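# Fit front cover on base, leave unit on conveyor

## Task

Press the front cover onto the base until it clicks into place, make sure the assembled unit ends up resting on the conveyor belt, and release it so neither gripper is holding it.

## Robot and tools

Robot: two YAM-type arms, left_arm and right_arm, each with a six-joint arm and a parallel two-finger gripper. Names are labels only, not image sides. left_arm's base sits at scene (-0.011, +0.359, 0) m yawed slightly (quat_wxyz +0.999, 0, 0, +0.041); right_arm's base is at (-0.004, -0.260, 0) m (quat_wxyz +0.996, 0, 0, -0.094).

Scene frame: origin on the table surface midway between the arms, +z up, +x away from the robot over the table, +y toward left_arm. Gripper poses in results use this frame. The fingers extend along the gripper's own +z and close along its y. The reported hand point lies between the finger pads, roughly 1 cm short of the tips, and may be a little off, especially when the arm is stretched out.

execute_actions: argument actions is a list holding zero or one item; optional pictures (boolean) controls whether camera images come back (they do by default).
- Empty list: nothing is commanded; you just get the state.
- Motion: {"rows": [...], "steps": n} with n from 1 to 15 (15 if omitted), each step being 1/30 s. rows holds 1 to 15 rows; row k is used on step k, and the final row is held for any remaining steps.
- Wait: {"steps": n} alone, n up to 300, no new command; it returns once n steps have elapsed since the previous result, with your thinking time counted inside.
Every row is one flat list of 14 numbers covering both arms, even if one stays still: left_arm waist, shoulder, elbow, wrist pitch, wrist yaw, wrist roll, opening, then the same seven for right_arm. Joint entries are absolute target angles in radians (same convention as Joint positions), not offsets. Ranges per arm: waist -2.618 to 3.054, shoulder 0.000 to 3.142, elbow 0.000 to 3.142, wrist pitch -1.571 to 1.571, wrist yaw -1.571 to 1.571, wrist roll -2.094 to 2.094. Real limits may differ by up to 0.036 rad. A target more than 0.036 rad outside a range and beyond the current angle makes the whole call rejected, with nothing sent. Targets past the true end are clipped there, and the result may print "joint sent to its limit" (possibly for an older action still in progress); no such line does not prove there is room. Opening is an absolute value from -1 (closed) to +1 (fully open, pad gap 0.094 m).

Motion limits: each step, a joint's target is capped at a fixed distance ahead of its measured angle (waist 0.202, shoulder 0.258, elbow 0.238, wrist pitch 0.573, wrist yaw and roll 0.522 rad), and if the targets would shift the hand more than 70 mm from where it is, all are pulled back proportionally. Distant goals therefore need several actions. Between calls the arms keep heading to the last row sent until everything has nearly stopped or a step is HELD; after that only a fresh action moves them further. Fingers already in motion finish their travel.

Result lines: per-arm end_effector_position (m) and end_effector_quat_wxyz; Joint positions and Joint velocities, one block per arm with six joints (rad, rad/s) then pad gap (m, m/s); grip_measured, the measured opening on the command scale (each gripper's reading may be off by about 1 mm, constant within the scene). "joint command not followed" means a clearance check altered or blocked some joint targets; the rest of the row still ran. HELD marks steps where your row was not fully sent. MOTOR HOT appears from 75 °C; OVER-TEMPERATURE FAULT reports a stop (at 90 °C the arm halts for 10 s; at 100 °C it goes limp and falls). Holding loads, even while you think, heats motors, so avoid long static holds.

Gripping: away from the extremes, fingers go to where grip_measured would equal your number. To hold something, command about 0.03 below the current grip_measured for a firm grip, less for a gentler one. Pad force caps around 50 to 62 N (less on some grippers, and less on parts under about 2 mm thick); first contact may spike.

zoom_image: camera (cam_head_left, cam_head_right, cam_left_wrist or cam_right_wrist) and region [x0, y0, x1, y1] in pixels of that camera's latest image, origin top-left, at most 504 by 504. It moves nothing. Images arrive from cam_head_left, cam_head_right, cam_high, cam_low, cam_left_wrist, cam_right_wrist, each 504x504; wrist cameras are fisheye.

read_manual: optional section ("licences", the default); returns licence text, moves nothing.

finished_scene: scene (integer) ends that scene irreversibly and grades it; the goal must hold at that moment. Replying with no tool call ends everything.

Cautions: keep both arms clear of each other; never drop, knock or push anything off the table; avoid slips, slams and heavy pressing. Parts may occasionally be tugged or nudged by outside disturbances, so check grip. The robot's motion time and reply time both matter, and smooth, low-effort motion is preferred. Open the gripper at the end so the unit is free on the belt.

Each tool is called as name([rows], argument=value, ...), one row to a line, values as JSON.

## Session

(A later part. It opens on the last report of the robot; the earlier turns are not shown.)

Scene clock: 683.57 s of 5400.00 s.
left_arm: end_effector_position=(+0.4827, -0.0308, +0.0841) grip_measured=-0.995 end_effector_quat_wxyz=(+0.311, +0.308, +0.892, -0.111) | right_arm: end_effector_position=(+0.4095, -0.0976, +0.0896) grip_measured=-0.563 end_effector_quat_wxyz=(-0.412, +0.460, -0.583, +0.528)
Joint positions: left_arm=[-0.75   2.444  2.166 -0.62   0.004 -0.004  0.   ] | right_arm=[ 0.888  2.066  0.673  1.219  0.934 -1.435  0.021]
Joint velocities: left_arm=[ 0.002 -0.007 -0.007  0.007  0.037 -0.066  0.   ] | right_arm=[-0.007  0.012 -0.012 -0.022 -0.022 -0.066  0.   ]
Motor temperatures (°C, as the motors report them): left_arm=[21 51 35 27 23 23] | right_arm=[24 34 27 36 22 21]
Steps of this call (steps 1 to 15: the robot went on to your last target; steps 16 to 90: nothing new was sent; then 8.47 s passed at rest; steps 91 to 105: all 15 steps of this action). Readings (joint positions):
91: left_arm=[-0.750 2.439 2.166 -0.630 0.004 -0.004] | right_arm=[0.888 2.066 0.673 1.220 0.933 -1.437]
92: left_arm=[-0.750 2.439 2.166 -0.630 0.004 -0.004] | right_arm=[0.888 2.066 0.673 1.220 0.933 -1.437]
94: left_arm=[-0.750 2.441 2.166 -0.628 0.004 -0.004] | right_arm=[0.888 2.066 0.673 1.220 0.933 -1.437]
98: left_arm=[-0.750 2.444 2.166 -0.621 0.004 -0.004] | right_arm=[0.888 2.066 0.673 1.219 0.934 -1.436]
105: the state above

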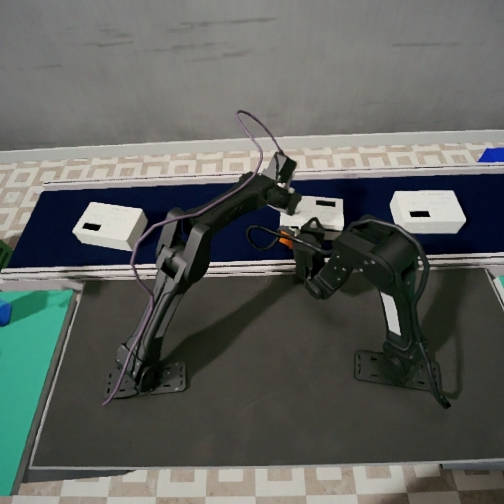

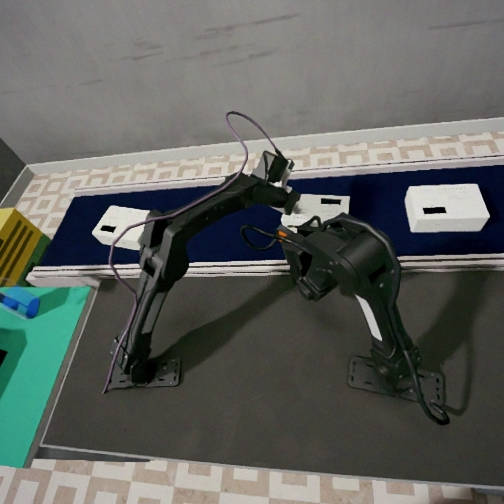

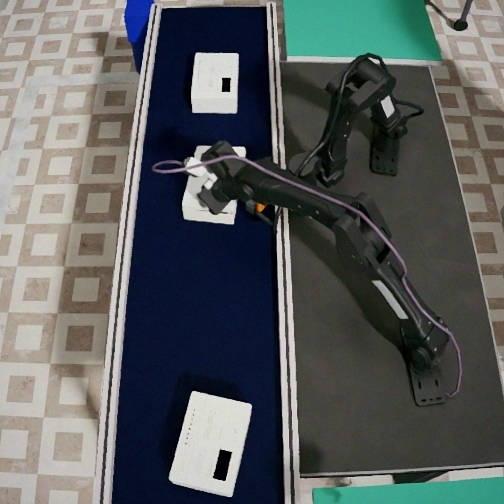

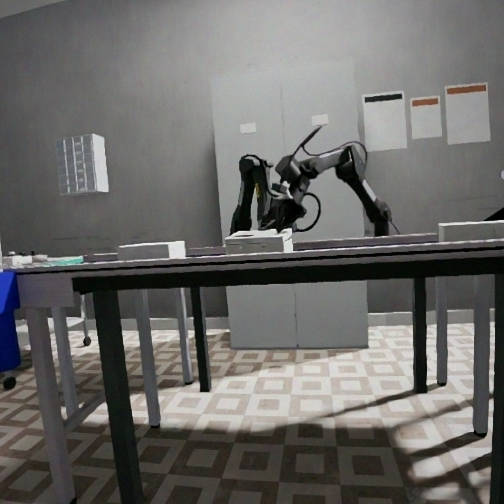

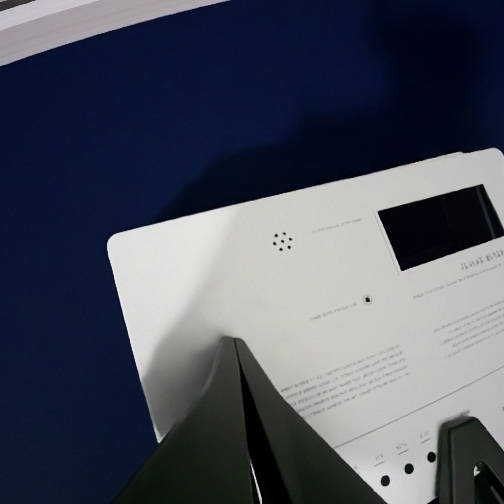

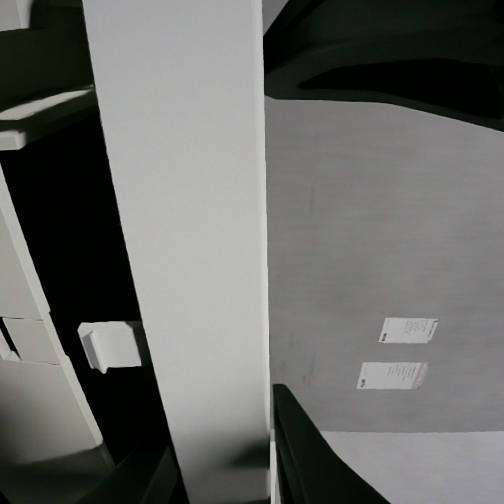

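execute_actions(actions=[])

Scene clock: 701.27 s of 5400.00 s.
left_arm: end_effector_position=(+0.4827, -0.0308, +0.0841) grip_measured=-0.995 end_effector_quat_wxyz=(+0.311, +0.308, +0.892, -0.111) | right_arm: end_effector_position=(+0.4095, -0.0976, +0.0896) grip_measured=-0.563 end_effector_quat_wxyz=(-0.412, +0.460, -0.583, +0.528)
Joint positions: left_arm=[-0.75   2.444  2.166 -0.62   0.004 -0.004  0.   ] | right_arm=[ 0.888  2.066  0.673  1.219  0.934 -1.435  0.021]
Joint velocities: left_arm=[-0.007  0.002  0.002  0.066 -0.022 -0.051 -0.   ] | right_arm=[-0.007  0.017 -0.012 -0.037 -0.11   0.022  0.   ]
Motor temperatures (°C, as the motors report them): left_arm=[21 50 36 27 23 23] | right_arm=[24 34 27 36 22 21]
Steps of this call (steps 1 to 15: the robot went on to your last target; steps 16 to 90: nothing new was sent; then 14.70 s passed at rest). Readings (joint positions):
1: left_arm=[-0.750 2.444 2.166 -0.620 0.004 -0.004] | right_arm=[0.888 2.066 0.673 1.219 0.934 -1.435]
2: left_arm=[-0.750 2.444 2.166 -0.620 0.004 -0.004] | right_arm=[0.888 2.066 0.673 1.219 0.934 -1.435]
4: left_arm=[-0.750 2.444 2.166 -0.620 0.004 -0.004] | right_arm=[0.888 2.066 0.673 1.219 0.934 -1.435]
8: left_arm=[-0.750 2.444 2.166 -0.620 0.004 -0.004] | right_arm=[0.888 2.066 0.673 1.219 0.934 -1.435]
90: the state above
All arms were judged still, so your last target was given up. Only a new action makes them travel on or press farther. Fingers that are still opening or closing keep moving.

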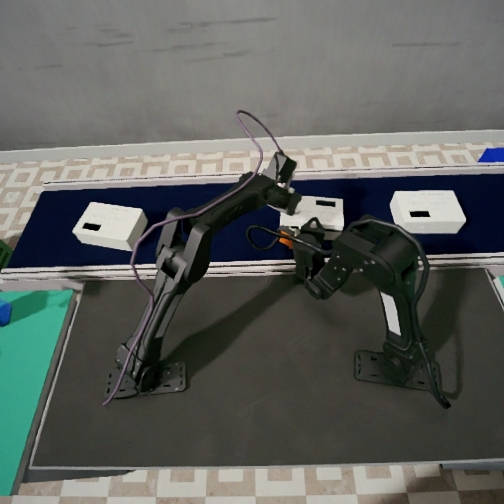

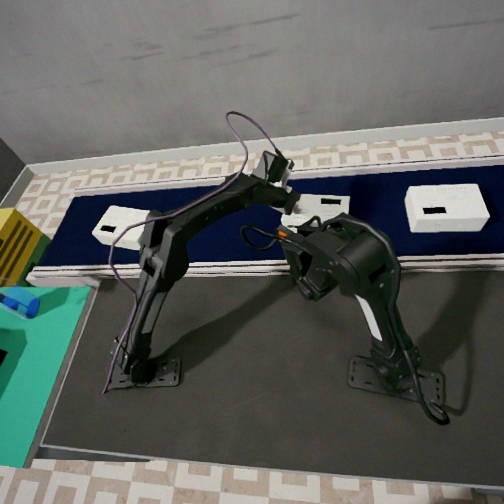

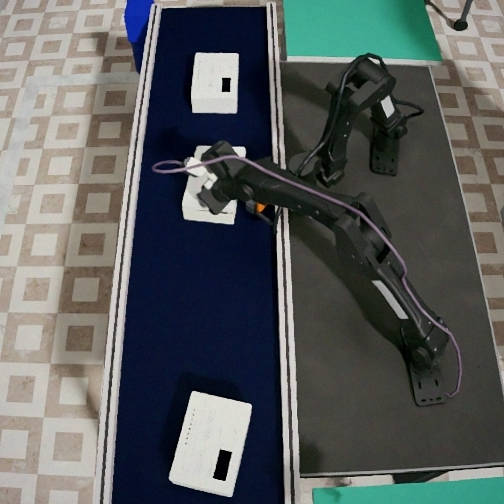

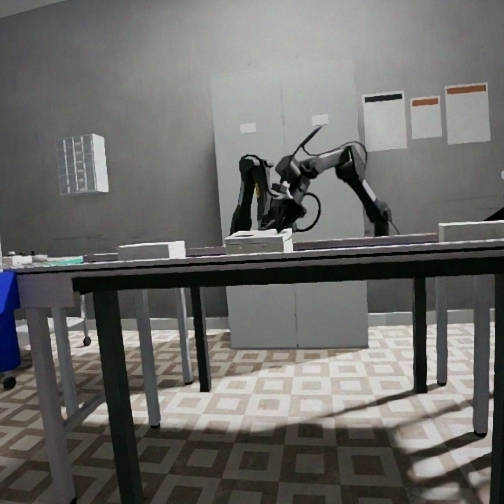

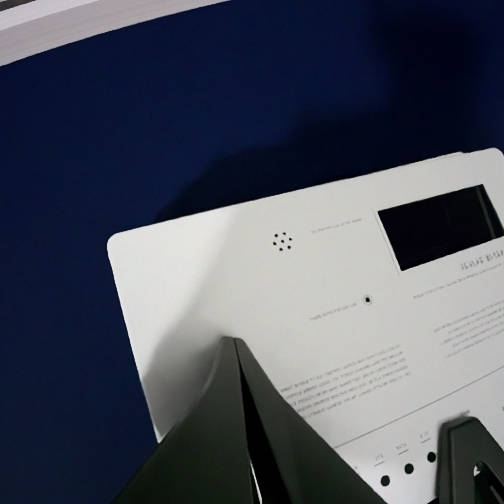

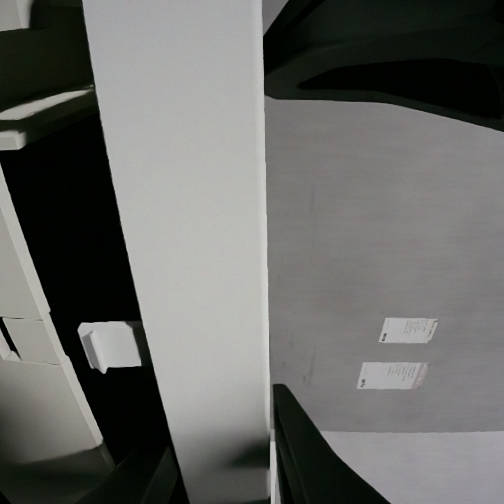

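execute_actions([
  {"rows":[[-0.75,2.455,2.19,-0.625,0,0,-1,0.90,2.055,0.66,1.24,0.95,-1.425,-0.56],[-0.75,2.455,2.19,-0.625,0,0,-1,0.905,2.05,0.655,1.245,0.955,-1.422,-0.56],[-0.75,2.455,2.19,-0.625,0,0,-1,0.91,2.045,0.65,1.248,0.96,-1.42,-0.56],[-0.75,2.455,2.19,-0.625,0,0,-1,0.916,2.04,0.645,1.25,0.966,-1.418,-0.56],[-0.75,2.455,2.19,-0.625,0,0,-1,0.922,2.036,0.64,1.25,0.972,-1.415,-0.56],[-0.75,2.455,2.19,-0.625,0,0,-1,0.928,2.032,0.635,1.252,0.978,-1.413,-0.56],[-0.75,2.455,2.19,-0.625,0,0,-1,0.934,2.028,0.63,1.253,0.984,-1.41,-0.56],[-0.75,2.455,2.19,-0.625,0,0,-1,0.94,2.025,0.625,1.254,0.99,-1.408,-0.56],[-0.75,2.455,2.19,-0.625,0,0,-1,0.945,2.022,0.62,1.255,0.995,-1.406,-0.56]],"steps":15},
])

Scene clock: 708.70 s of 5400.00 s.
left_arm: end_effector_position=(+0.4828, -0.0309, +0.0816) grip_measured=-0.995 end_effector_quat_wxyz=(+0.309, +0.308, +0.893, -0.110) | right_arm: end_effector_position=(+0.3920, -0.0907, +0.0861) grip_measured=-0.563 end_effector_quat_wxyz=(-0.412, +0.464, -0.582, +0.526)
Joint positions: left_arm=[-0.75   2.449  2.166 -0.618  0.004 -0.004  0.   ] | right_arm=[ 0.939  2.054  0.632  1.229  0.974 -1.419  0.021]
Joint velocities: left_arm=[-0.022 -0.012 -0.007 -0.022 -0.007  0.037 -0.001] | right_arm=[ 0.022 -0.022  0.002  0.007  0.022 -0.066 -0.001]
Motor temperatures (°C, as the motors report them): left_arm=[21 50 36 27 23 23] | right_arm=[24 34 27 36 22 21]
Steps of this call (steps 1 to 90: nothing new was sent; then 3.93 s passed at rest; steps 91 to 105: all 15 steps of this action). Readings (joint positions):
91: left_arm=[-0.750 2.444 2.166 -0.620 0.004 -0.004] | right_arm=[0.888 2.066 0.673 1.219 0.934 -1.435]
92: left_arm=[-0.750 2.444 2.166 -0.620 0.004 -0.004] | right_arm=[0.890 2.066 0.673 1.219 0.935 -1.435]
94: left_arm=[-0.750 2.444 2.166 -0.620 0.004 -0.004] | right_arm=[0.896 2.066 0.668 1.222 0.940 -1.433]
98: left_arm=[-0.750 2.448 2.166 -0.620 0.004 -0.004] | right_arm=[0.920 2.066 0.648 1.228 0.957 -1.427]
105: the state above

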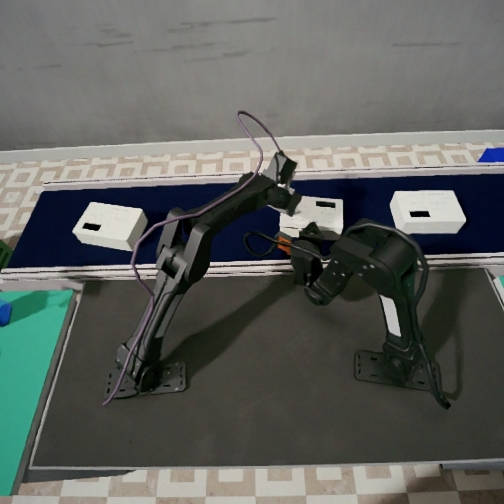

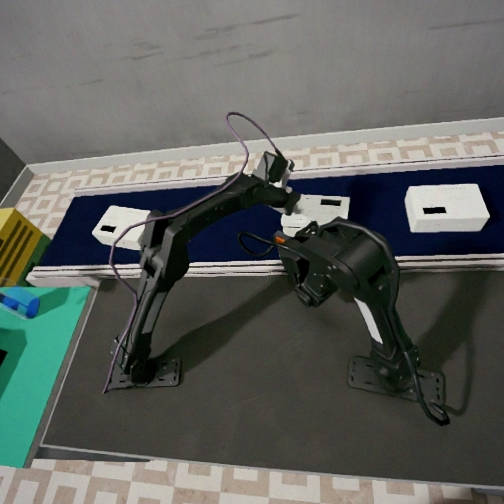

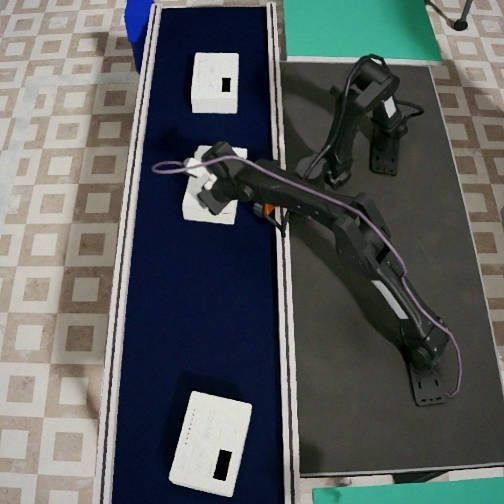

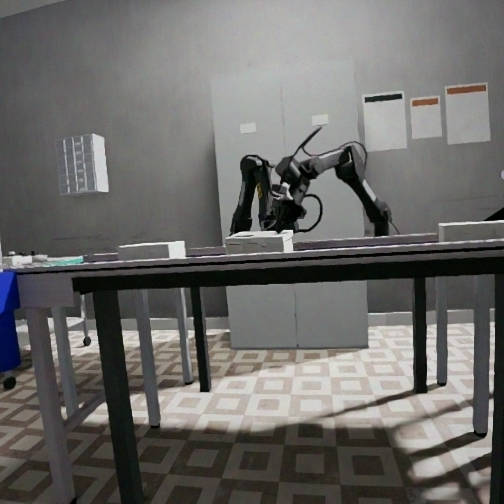

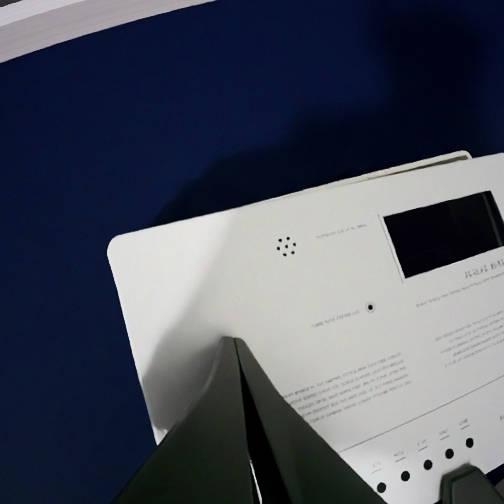

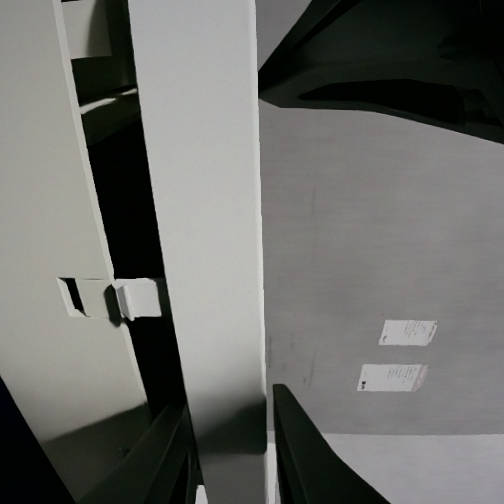

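execute_actions([
  {"rows":[[-0.75,2.455,2.19,-0.625,0,0,-1,0.95,2.015,0.617,1.258,1.0,-1.404,-0.56],[-0.75,2.455,2.19,-0.625,0,0,-1,0.956,2.01,0.612,1.26,1.006,-1.402,-0.56],[-0.75,2.455,2.19,-0.625,0,0,-1,0.962,2.005,0.607,1.262,1.012,-1.40,-0.56],[-0.75,2.455,2.19,-0.625,0,0,-1,0.968,2.0,0.602,1.264,1.018,-1.398,-0.56],[-0.75,2.455,2.19,-0.625,0,0,-1,0.974,1.995,0.597,1.266,1.024,-1.396,-0.56],[-0.75,2.455,2.19,-0.625,0,0,-1,0.98,1.99,0.592,1.268,1.03,-1.394,-0.56],[-0.75,2.455,2.19,-0.625,0,0,-1,0.986,1.986,0.587,1.27,1.036,-1.392,-0.56],[-0.75,2.455,2.19,-0.625,0,0,-1,0.992,1.982,0.582,1.27,1.042,-1.39,-0.56],[-0.75,2.455,2.19,-0.625,0,0,-1,0.998,1.978,0.577,1.27,1.048,-1.39,-0.56]],"steps":15},
])

Scene clock: 720.73 s of 5400.00 s.
left_arm: end_effector_position=(+0.4834, -0.0313, +0.0799) grip_measured=-0.995 end_effector_quat_wxyz=(+0.310, +0.308, +0.893, -0.110) | right_arm: end_effector_position=(+0.3745, -0.0846, +0.1013) grip_measured=-0.563 end_effector_quat_wxyz=(+0.431, -0.446, +0.584, -0.524)
Joint positions: left_arm=[-0.75   2.453  2.166 -0.614  0.004 -0.004  0.   ] | right_arm=[ 0.994  2.003  0.593  1.255  1.03  -1.403  0.021]
Joint velocities: left_arm=[ 0.027 -0.012 -0.017  0.007 -0.037  0.022  0.   ] | right_arm=[ 0.017  0.007 -0.007 -0.037  0.066 -0.051 -0.001]
Motor temperatures (°C, as the motors report them): left_arm=[21 51 36 28 23 23] | right_arm=[24 36 27 36 22 21]
Steps of this call (steps 1 to 15: the robot went on to your last target; steps 16 to 90: nothing new was sent; then 8.53 s passed at rest; steps 91 to 105: all 15 steps of this action). Readings (joint positions):
91: left_arm=[-0.750 2.449 2.166 -0.618 0.004 -0.004] | right_arm=[0.939 2.054 0.632 1.229 0.976 -1.417]
92: left_arm=[-0.750 2.449 2.166 -0.618 0.004 -0.004] | right_arm=[0.940 2.053 0.632 1.229 0.978 -1.416]
94: left_arm=[-0.750 2.449 2.166 -0.616 0.004 -0.004] | right_arm=[0.947 2.045 0.625 1.229 0.985 -1.414]
98: left_arm=[-0.750 2.449 2.166 -0.613 0.004 -0.004] | right_arm=[0.972 2.022 0.603 1.236 1.007 -1.409]
105: the state above

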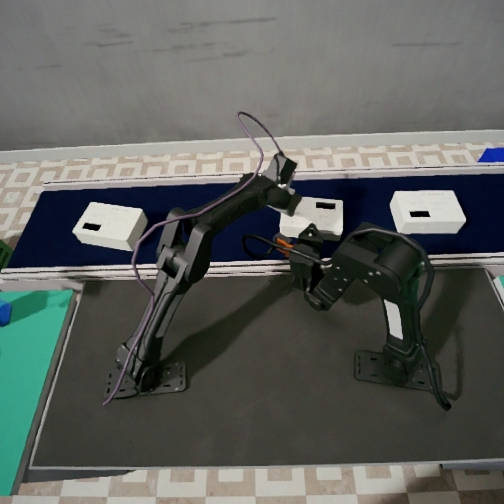

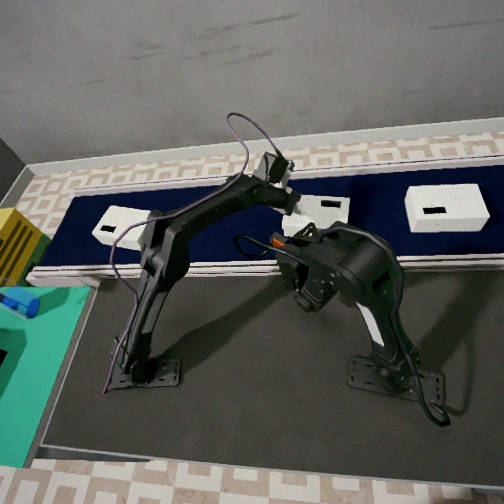

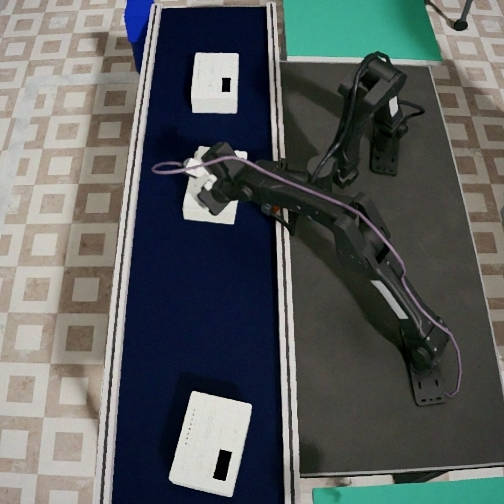

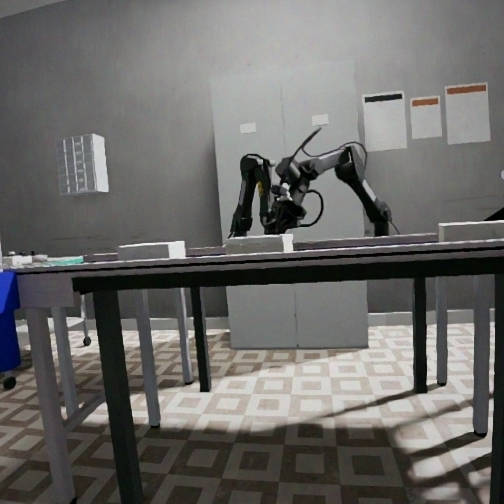

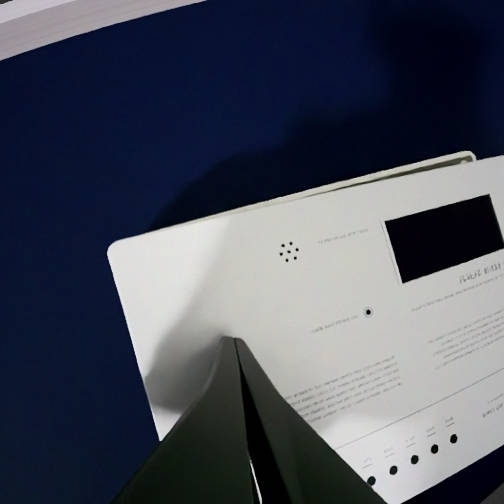

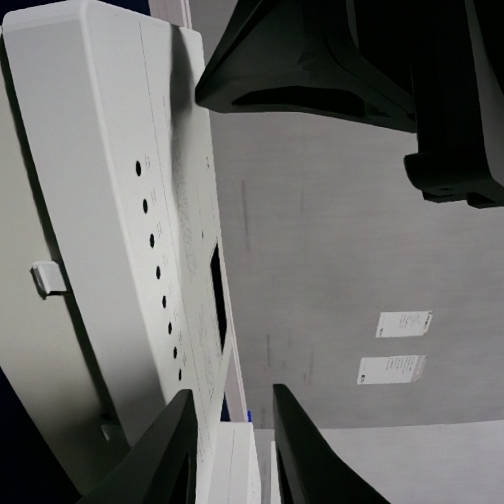

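zoom_image(camera="cam_low", region=[200, 190, 340, 270])

zoom_image(camera="cam_right_wrist", region=[0, 200, 250, 504])

Region (200, 190, 340, 270) of cam_low's 504x504 image, scaled by 3.600, with more detail than that image has; it fills the top 288 rows of this view, and the rest is white.

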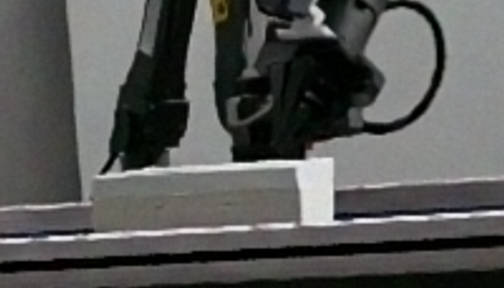

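Region (0, 200, 250, 504) of cam_right_wrist's 504x504 image, scaled by 1.658, with more detail than that image has; it fills the left 414 columns of this view, and the rest is white.

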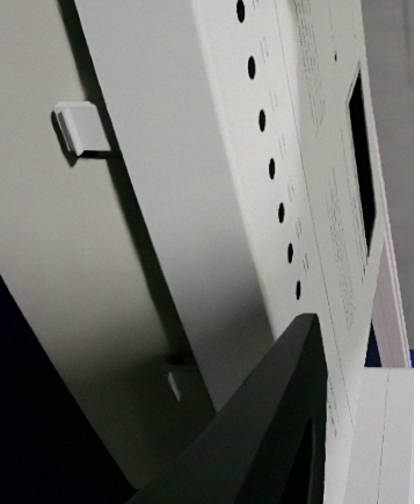

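execute_actions([
  {"rows":[[-0.75,2.455,2.19,-0.625,0,0,-1,0.998,2.01,0.59,1.28,1.04,-1.40,-0.5],[-0.75,2.455,2.19,-0.625,0,0,-1,0.998,2.022,0.59,1.292,1.04,-1.40,-0.45],[-0.75,2.455,2.19,-0.625,0,0,-1,0.998,2.034,0.59,1.304,1.04,-1.40,-0.45],[-0.75,2.455,2.19,-0.625,0,0,-1,0.998,2.046,0.59,1.316,1.04,-1.40,-0.45],[-0.75,2.455,2.19,-0.625,0,0,-1,0.998,2.058,0.59,1.328,1.04,-1.40,-0.45],[-0.75,2.455,2.19,-0.625,0,0,-1,0.998,2.07,0.59,1.34,1.04,-1.40,-0.45],[-0.75,2.455,2.19,-0.625,0,0,-1,0.998,2.082,0.59,1.352,1.04,-1.40,-0.45],[-0.75,2.455,2.19,-0.625,0,0,-1,0.998,2.094,0.59,1.364,1.04,-1.40,-0.45],[-0.75,2.455,2.19,-0.625,0,0,-1,0.998,2.106,0.59,1.376,1.04,-1.40,-0.45],[-0.75,2.455,2.19,-0.625,0,0,-1,0.998,2.115,0.59,1.385,1.04,-1.40,-0.45]],"steps":15},
])

Scene clock: 794.60 s of 5400.00 s.
left_arm: end_effector_position=(+0.4834, -0.0313, +0.0799) grip_measured=-0.995 end_effector_quat_wxyz=(+0.310, +0.308, +0.893, -0.110) | right_arm: end_effector_position=(+0.3744, -0.0859, +0.0897) grip_measured=-0.453 end_effector_quat_wxyz=(+0.440, -0.433, +0.585, -0.527)
Joint positions: left_arm=[-0.75   2.453  2.166 -0.614  0.004 -0.004  0.   ] | right_arm=[ 0.995  2.089  0.593  1.379  1.043 -1.412  0.026]
Joint velocities: left_arm=[-0.002 -0.017  0.002 -0.081  0.022  0.066  0.   ] | right_arm=[-0.007  0.027 -0.012  0.051  0.007  0.022 -0.   ]
Motor temperatures (°C, as the motors report them): left_arm=[21 55 37 28 23 23] | right_arm=[24 36 26 35 22 21]
Steps of this call (steps 1 to 15: the robot went on to your last target; steps 16 to 90: nothing new was sent; then 70.37 s passed at rest; steps 91 to 105: all 15 steps of this action). Readings (joint positions):
91: left_arm=[-0.750 2.453 2.166 -0.614 0.004 -0.004] | right_arm=[0.994 2.003 0.593 1.257 1.037 -1.401]
92: left_arm=[-0.750 2.453 2.166 -0.614 0.004 -0.004] | right_arm=[0.994 2.003 0.593 1.260 1.037 -1.401]
94: left_arm=[-0.750 2.453 2.166 -0.614 0.004 -0.004] | right_arm=[0.994 2.009 0.593 1.276 1.037 -1.401]
98: left_arm=[-0.750 2.453 2.166 -0.614 0.004 -0.004] | right_arm=[0.994 2.055 0.593 1.315 1.037 -1.401]
105: the state above

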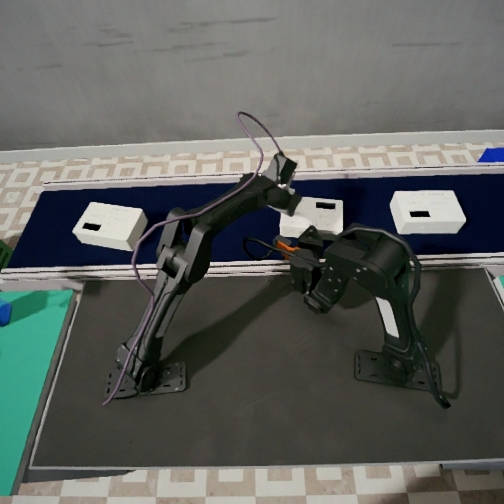

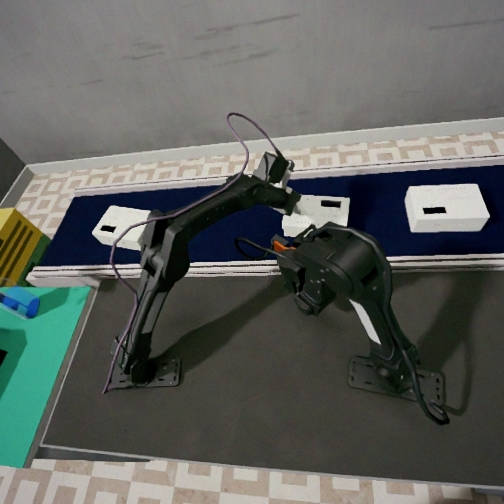

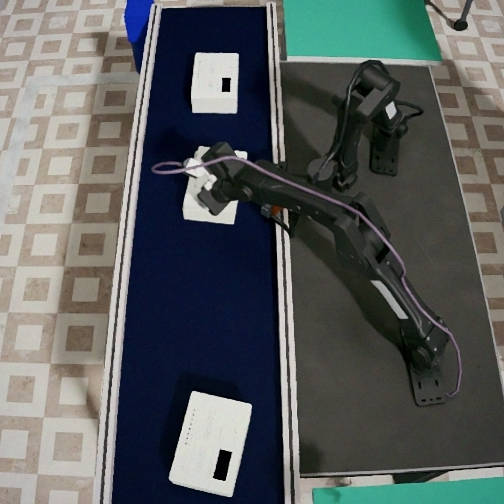

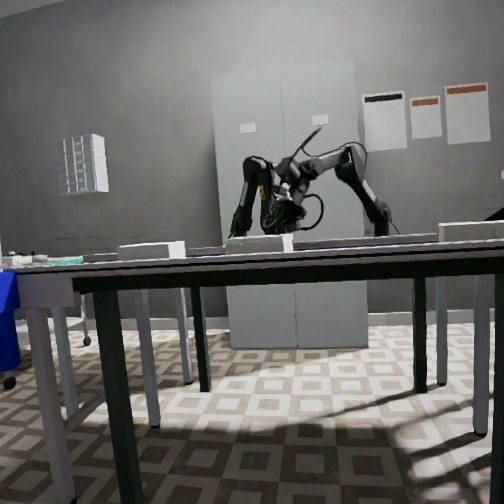

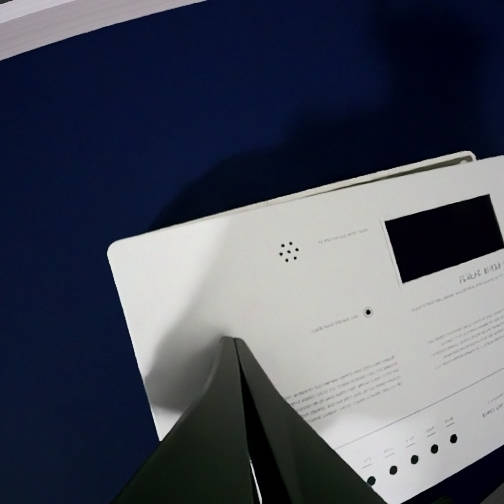

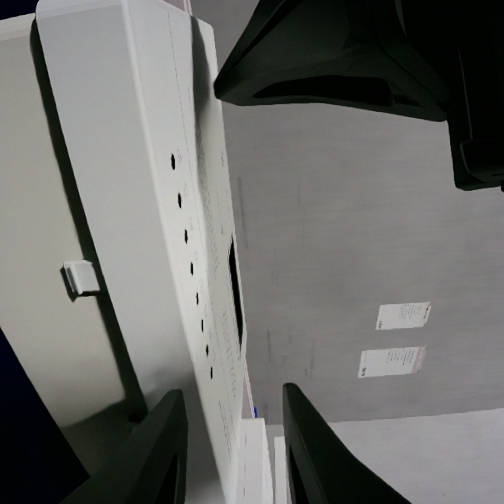

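execute_actions([
  {"rows":[[-0.75,2.455,2.19,-0.625,0,0,-1,0.995,2.06,0.597,1.37,1.04,-1.40,-0.45],[-0.75,2.455,2.19,-0.625,0,0,-1,0.994,2.045,0.60,1.33,1.035,-1.385,-0.45],[-0.75,2.455,2.19,-0.625,0,0,-1,0.993,2.03,0.604,1.29,1.03,-1.37,-0.45],[-0.75,2.455,2.19,-0.625,0,0,-1,0.992,2.015,0.608,1.25,1.025,-1.355,-0.45],[-0.75,2.455,2.19,-0.625,0,0,-1,0.991,2.0,0.612,1.21,1.02,-1.34,-0.45],[-0.75,2.455,2.19,-0.625,0,0,-1,0.99,1.985,0.616,1.17,1.015,-1.325,-0.45],[-0.75,2.455,2.19,-0.625,0,0,-1,0.989,1.97,0.62,1.13,1.01,-1.31,-0.45],[-0.75,2.455,2.19,-0.625,0,0,-1,0.988,1.955,0.624,1.09,1.005,-1.295,-0.45],[-0.75,2.455,2.19,-0.625,0,0,-1,0.987,1.94,0.628,1.05,1.0,-1.28,-0.45],[-0.75,2.455,2.19,-0.625,0,0,-1,0.986,1.925,0.632,1.01,0.995,-1.265,-0.45],[-0.75,2.455,2.19,-0.625,0,0,-1,0.985,1.91,0.636,0.97,0.99,-1.25,-0.45],[-0.75,2.455,2.19,-0.625,0,0,-1,0.983,1.895,0.64,0.93,0.985,-1.235,-0.45],[-0.75,2.455,2.19,-0.625,0,0,-1,0.981,1.88,0.644,0.89,0.978,-1.215,-0.45],[-0.75,2.455,2.19,-0.625,0,0,-1,0.979,1.87,0.647,0.85,0.972,-1.195,-0.45],[-0.75,2.455,2.19,-0.625,0,0,-1,0.977,1.865,0.65,0.81,0.968,-1.178,-0.45]],"steps":15},
], pictures=false)

execute_actions([
  {"steps":15},
])

Scene clock: 828.73 s of 5400.00 s.
left_arm: end_effector_position=(+0.4834, -0.0313, +0.0799) grip_measured=-0.995 end_effector_quat_wxyz=(+0.310, +0.308, +0.893, -0.110) | right_arm: end_effector_position=(+0.3760, -0.0805, +0.1012) grip_measured=-0.453 end_effector_quat_wxyz=(-0.423, +0.460, -0.607, +0.492)
Joint positions: left_arm=[-0.75   2.453  2.166 -0.614  0.004 -0.004  0.   ] | right_arm=[ 0.99   1.905  0.622  0.986  0.994 -1.258  0.026]
Joint velocities: left_arm=[-0.007  0.012 -0.012 -0.037  0.051 -0.007 -0.   ] | right_arm=[-0.066 -0.369  0.12  -1.062 -0.183  0.403 -0.001]
Motor temperatures (°C, as the motors report them): left_arm=[21 56 38 29 23 23] | right_arm=[24 34 27 35 22 21]
Steps of this call (steps 1 to 15: the robot went on to your last target; steps 16 to 90: nothing new was sent; then 30.63 s passed at rest; steps 91 to 105: all 15 steps of this action). Readings (joint positions):
91: left_arm=[-0.750 2.453 2.166 -0.614 0.004 -0.004] | right_arm=[0.995 2.090 0.593 1.388 1.043 -1.412]
92: left_arm=[-0.750 2.453 2.166 -0.614 0.004 -0.004] | right_arm=[0.995 2.087 0.593 1.381 1.042 -1.409]
94: left_arm=[-0.750 2.453 2.166 -0.614 0.004 -0.004] | right_arm=[0.995 2.071 0.593 1.344 1.040 -1.398]
98: left_arm=[-0.750 2.453 2.166 -0.614 0.004 -0.004] | right_arm=[0.995 2.009 0.593 1.234 1.027 -1.357]
105: the state above

Scene clock: 829.23 s of 5400.00 s.
left_arm: end_effector_position=(+0.4834, -0.0313, +0.0799) grip_measured=-0.995 end_effector_quat_wxyz=(+0.310, +0.308, +0.893, -0.110) | right_arm: end_effector_position=(+0.3726, -0.0842, +0.0840) grip_measured=-0.453 end_effector_quat_wxyz=(-0.391, +0.486, -0.617, +0.480)
Joint positions: left_arm=[-0.75   2.453  2.166 -0.614  0.004 -0.004  0.   ] | right_arm=[ 0.984  1.886  0.629  0.826  0.973 -1.192  0.026]
Joint velocities: left_arm=[-0.017 -0.007  0.002 -0.051 -0.022  0.066 -0.001] | right_arm=[-0.027 -0.017 -0.012  0.051 -0.007 -0.007 -0.001]
Motor temperatures (°C, as the motors report them): left_arm=[21 56 38 29 23 23] | right_arm=[24 34 27 35 22 21]
Steps of this call (steps 1 to 15: the robot went on to your last target). Readings (joint positions):
1: left_arm=[-0.750 2.453 2.166 -0.614 0.004 -0.004] | right_arm=[0.987 1.895 0.626 0.955 0.990 -1.244]
2: left_arm=[-0.750 2.453 2.166 -0.614 0.004 -0.004] | right_arm=[0.986 1.889 0.628 0.931 0.987 -1.233]
4: left_arm=[-0.750 2.453 2.166 -0.614 0.004 -0.004] | right_arm=[0.984 1.886 0.629 0.895 0.982 -1.217]
8: left_arm=[-0.750 2.453 2.166 -0.614 0.004 -0.004] | right_arm=[0.984 1.886 0.629 0.848 0.976 -1.201]
15: the state above

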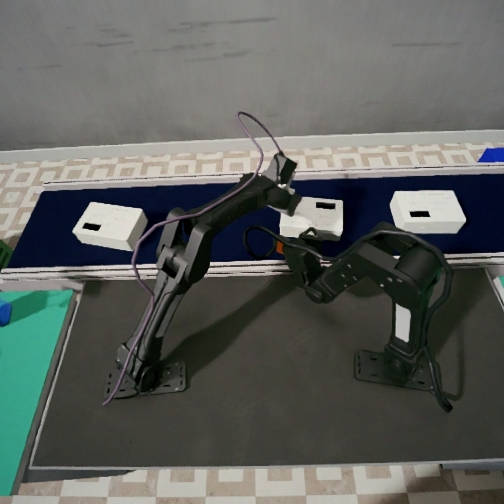

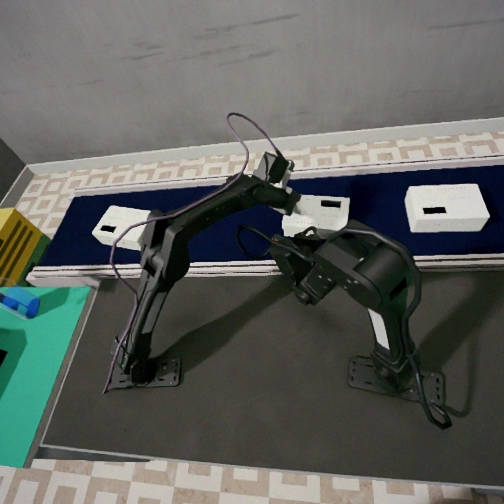

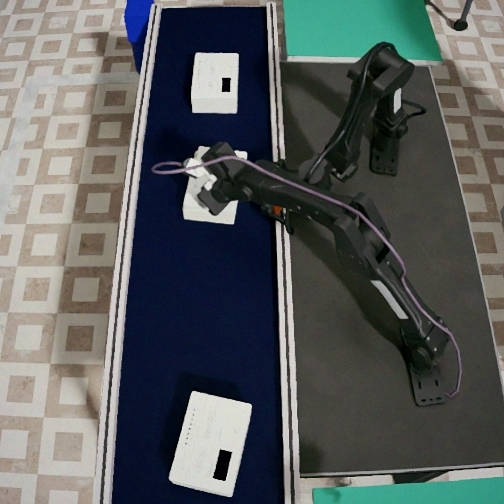

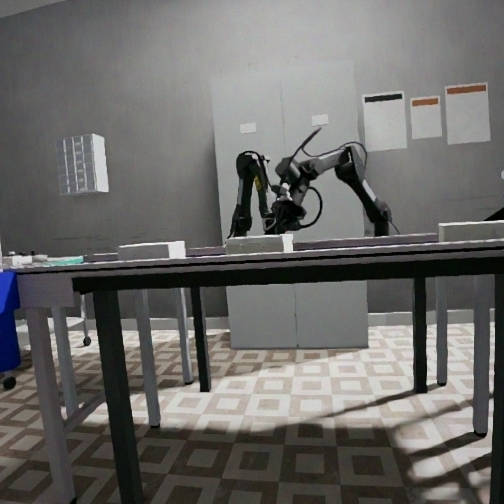

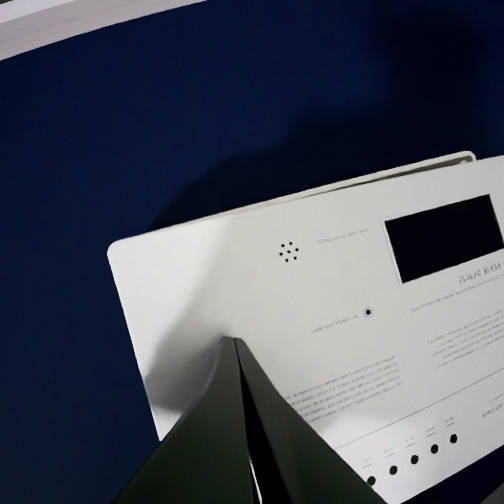

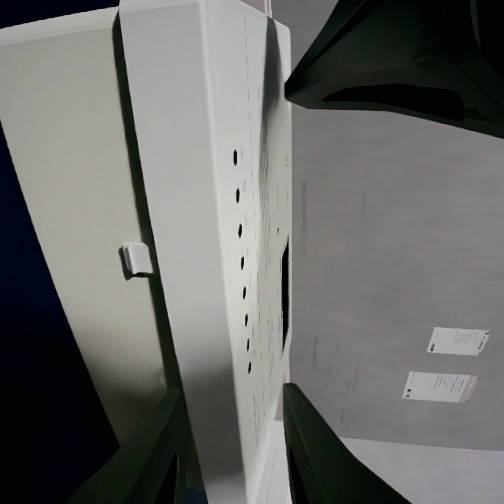

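execute_actions([
  {"rows":[[-0.75,2.455,2.19,-0.625,0,0,-1,0.977,1.865,0.65,0.785,0.968,-1.16,-0.45]],"steps":15},
])

Scene clock: 841.03 s of 5400.00 s.
left_arm: end_effector_position=(+0.4834, -0.0313, +0.0799) grip_measured=-0.995 end_effector_quat_wxyz=(+0.310, +0.308, +0.893, -0.110) | right_arm: end_effector_position=(+0.3712, -0.0854, +0.0794) grip_measured=-0.453 end_effector_quat_wxyz=(-0.384, +0.489, -0.621, +0.477)
Joint positions: left_arm=[-0.75   2.453  2.166 -0.614  0.004 -0.004  0.   ] | right_arm=[ 0.984  1.886  0.629  0.797  0.971 -1.172  0.026]
Joint velocities: left_arm=[-0.007  0.002 -0.007 -0.051  0.051  0.007 -0.   ] | right_arm=[-0.007 -0.002  0.002 -0.037  0.007 -0.051 -0.   ]
Motor temperatures (°C, as the motors report them): left_arm=[21 56 38 29 23 23] | right_arm=[24 35 27 34 22 21]
Steps of this call (steps 1 to 15: the robot went on to your last target; steps 16 to 90: nothing new was sent; then 8.30 s passed at rest; steps 91 to 105: all 15 steps of this action). Readings (joint positions):
91: left_arm=[-0.750 2.453 2.166 -0.614 0.004 -0.004] | right_arm=[0.984 1.886 0.629 0.818 0.972 -1.186]
92: left_arm=[-0.750 2.453 2.166 -0.614 0.004 -0.004] | right_arm=[0.984 1.886 0.629 0.815 0.972 -1.183]
94: left_arm=[-0.750 2.453 2.166 -0.614 0.004 -0.004] | right_arm=[0.984 1.886 0.629 0.807 0.972 -1.179]
98: left_arm=[-0.750 2.453 2.166 -0.614 0.004 -0.004] | right_arm=[0.984 1.886 0.629 0.800 0.972 -1.174]
105: the state above

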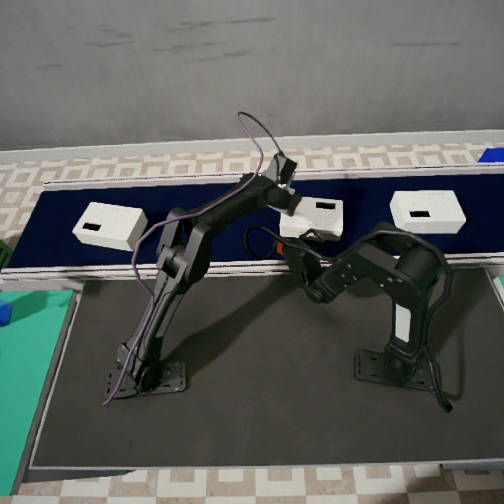

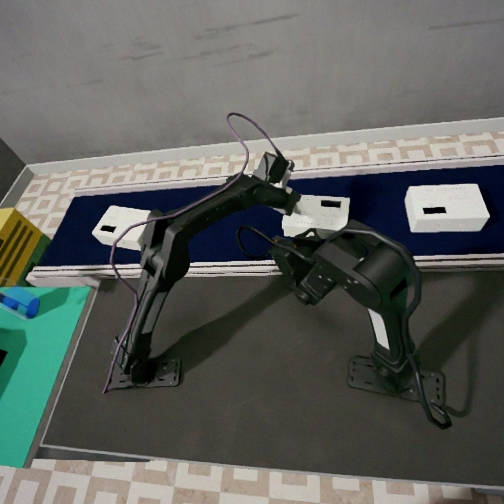

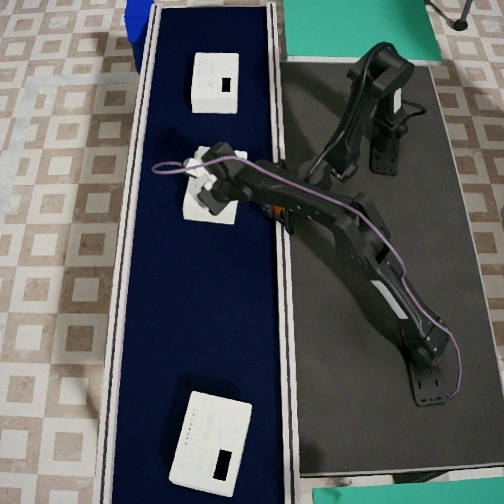

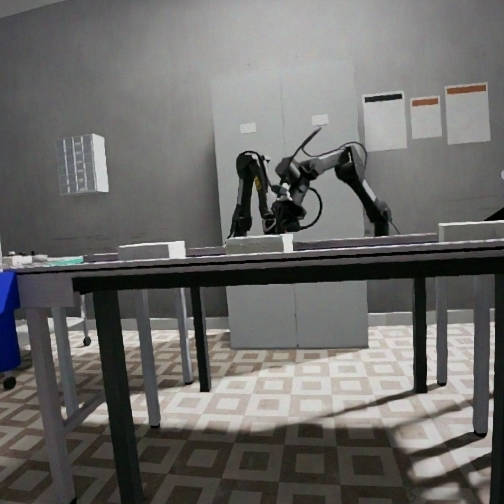

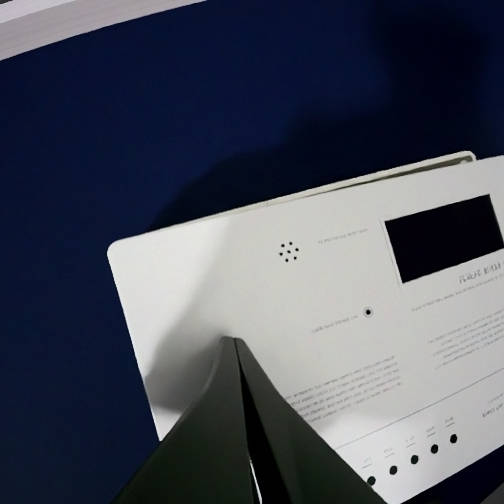

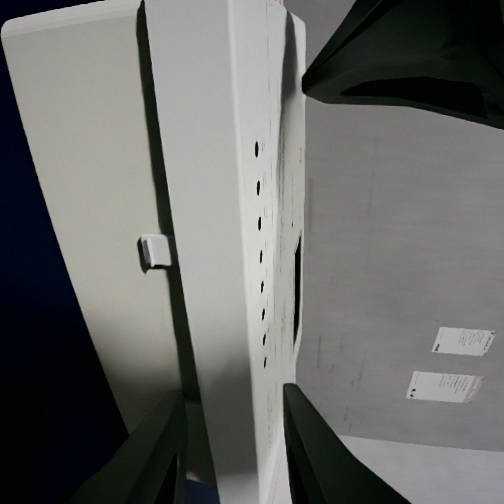

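execute_actions([
  {"rows":[[-0.75,2.455,2.19,-0.625,0,0,-1,0.973,1.888,0.653,0.815,0.964,-1.18,-0.45],[-0.75,2.455,2.19,-0.625,0,0,-1,0.969,1.892,0.656,0.82,0.96,-1.183,-0.45],[-0.75,2.455,2.19,-0.625,0,0,-1,0.965,1.896,0.658,0.825,0.956,-1.186,-0.45],[-0.75,2.455,2.19,-0.625,0,0,-1,0.961,1.90,0.661,0.83,0.952,-1.19,-0.45],[-0.75,2.455,2.19,-0.625,0,0,-1,0.957,1.904,0.663,0.835,0.948,-1.193,-0.45],[-0.75,2.455,2.19,-0.625,0,0,-1,0.953,1.908,0.665,0.84,0.944,-1.196,-0.45],[-0.75,2.455,2.19,-0.625,0,0,-1,0.949,1.912,0.667,0.844,0.941,-1.2,-0.45],[-0.75,2.455,2.19,-0.625,0,0,-1,0.945,1.916,0.669,0.847,0.938,-1.203,-0.45],[-0.75,2.455,2.19,-0.625,0,0,-1,0.942,1.92,0.671,0.85,0.935,-1.205,-0.45]],"steps":15},
], pictures=false)

execute_actions([
  {"steps":12},
])

Scene clock: 863.87 s of 5400.00 s.
left_arm: end_effector_position=(+0.4834, -0.0313, +0.0799) grip_measured=-0.995 end_effector_quat_wxyz=(+0.310, +0.308, +0.893, -0.110) | right_arm: end_effector_position=(+0.3830, -0.0896, +0.0801) grip_measured=-0.453 end_effector_quat_wxyz=(-0.386, +0.486, -0.621, +0.478)
Joint positions: left_arm=[-0.75   2.453  2.166 -0.614  0.004 -0.004  0.   ] | right_arm=[ 0.948  1.908  0.647  0.833  0.943 -1.202  0.026]
Joint velocities: left_arm=[-0.007  0.007 -0.012 -0.007 -0.022  0.037 -0.   ] | right_arm=[-0.017 -0.002 -0.002  0.037 -0.066 -0.007  0.001]
Motor temperatures (°C, as the motors report them): left_arm=[21 57 38 29 23 23] | right_arm=[24 36 28 34 22 21]
Steps of this call (steps 1 to 15: the robot went on to your last target; steps 16 to 90: nothing new was sent; then 19.33 s passed at rest; steps 91 to 105: all 15 steps of this action). Readings (joint positions):
91: left_arm=[-0.750 2.453 2.166 -0.614 0.004 -0.004] | right_arm=[0.984 1.886 0.629 0.797 0.971 -1.172]
92: left_arm=[-0.750 2.453 2.166 -0.614 0.004 -0.004] | right_arm=[0.983 1.886 0.629 0.798 0.969 -1.175]
94: left_arm=[-0.750 2.453 2.166 -0.614 0.004 -0.004] | right_arm=[0.977 1.886 0.629 0.804 0.965 -1.179]
98: left_arm=[-0.750 2.453 2.166 -0.614 0.004 -0.004] | right_arm=[0.960 1.893 0.639 0.818 0.955 -1.191]
105: the state above

Scene clock: 864.27 s of 5400.00 s.
left_arm: end_effector_position=(+0.4834, -0.0313, +0.0799) grip_measured=-0.995 end_effector_quat_wxyz=(+0.310, +0.308, +0.893, -0.110) | right_arm: end_effector_position=(+0.3833, -0.0889, +0.0805) grip_measured=-0.453 end_effector_quat_wxyz=(-0.388, +0.487, -0.620, +0.478)
Joint positions: left_arm=[-0.75   2.453  2.166 -0.614  0.004 -0.004  0.   ] | right_arm=[ 0.948  1.908  0.647  0.837  0.94  -1.205  0.026]
Joint velocities: left_arm=[-0.007  0.002 -0.022 -0.081 -0.037  0.037 -0.003] | right_arm=[-0.002 -0.002 -0.002 -0.051  0.022 -0.007 -0.001]
Motor temperatures (°C, as the motors report them): left_arm=[21 57 38 29 23 23] | right_arm=[24 36 28 34 22 21]
Steps of this call (steps 1 to 12: the robot went on to your last target). Readings (joint positions):
1: left_arm=[-0.750 2.453 2.166 -0.614 0.004 -0.004] | right_arm=[0.948 1.908 0.647 0.834 0.942 -1.203]
2: left_arm=[-0.750 2.453 2.166 -0.614 0.004 -0.004] | right_arm=[0.948 1.908 0.647 0.834 0.941 -1.203]
4: left_arm=[-0.750 2.453 2.166 -0.614 0.004 -0.004] | right_arm=[0.948 1.908 0.647 0.836 0.941 -1.204]
8: left_arm=[-0.750 2.453 2.166 -0.614 0.004 -0.004] | right_arm=[0.948 1.908 0.647 0.836 0.940 -1.205]
12: the state above

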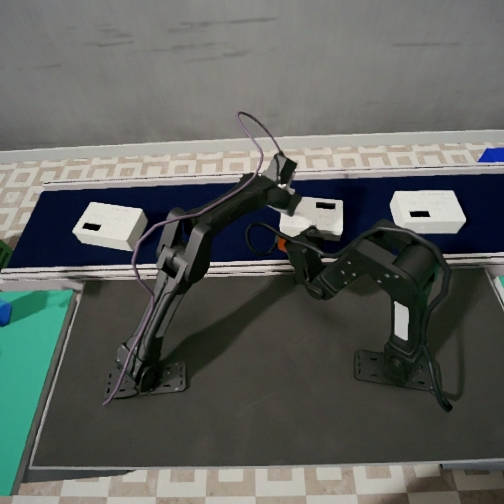

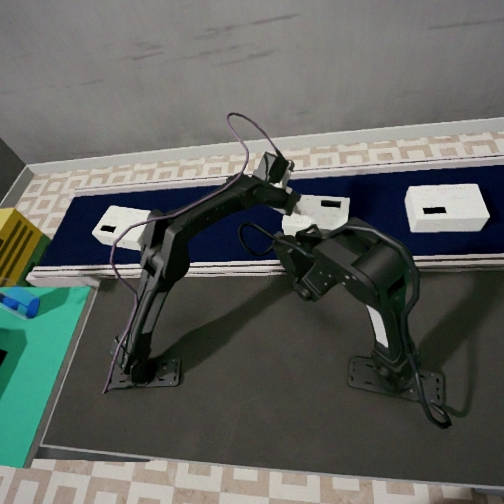

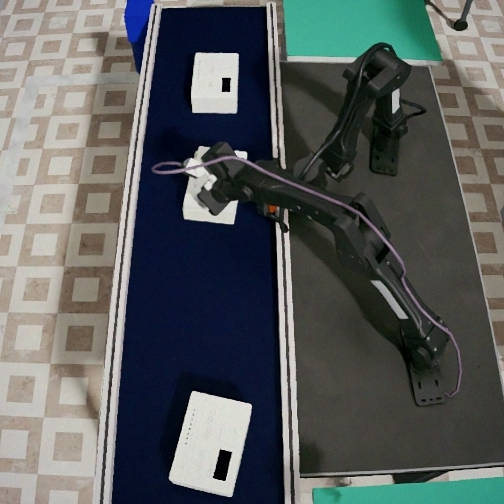

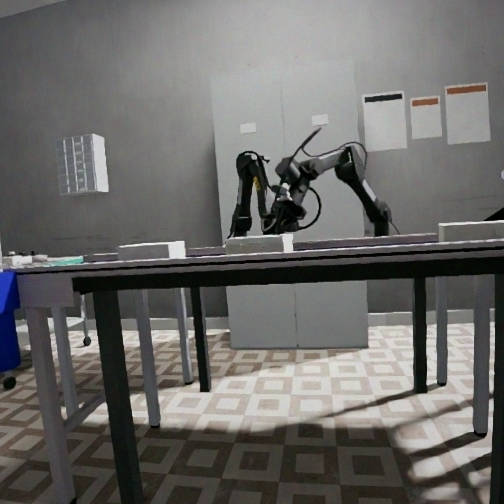

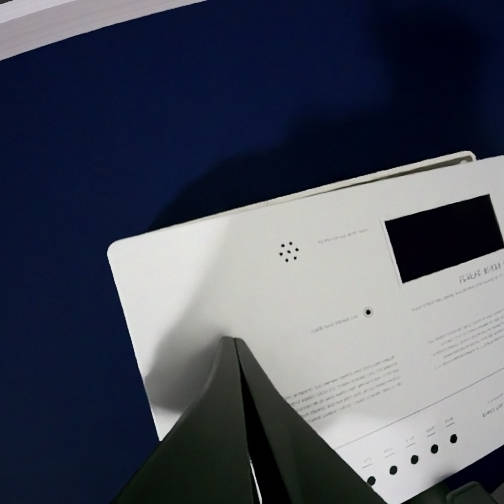

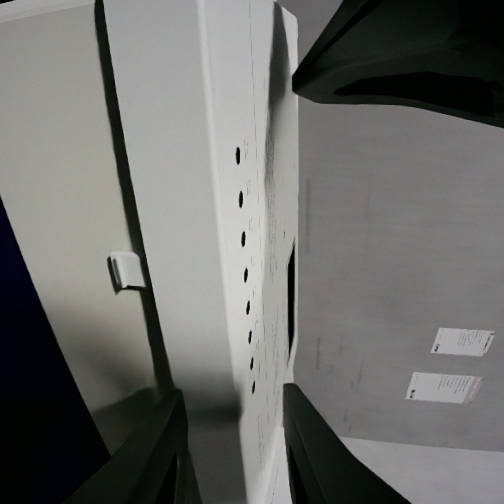

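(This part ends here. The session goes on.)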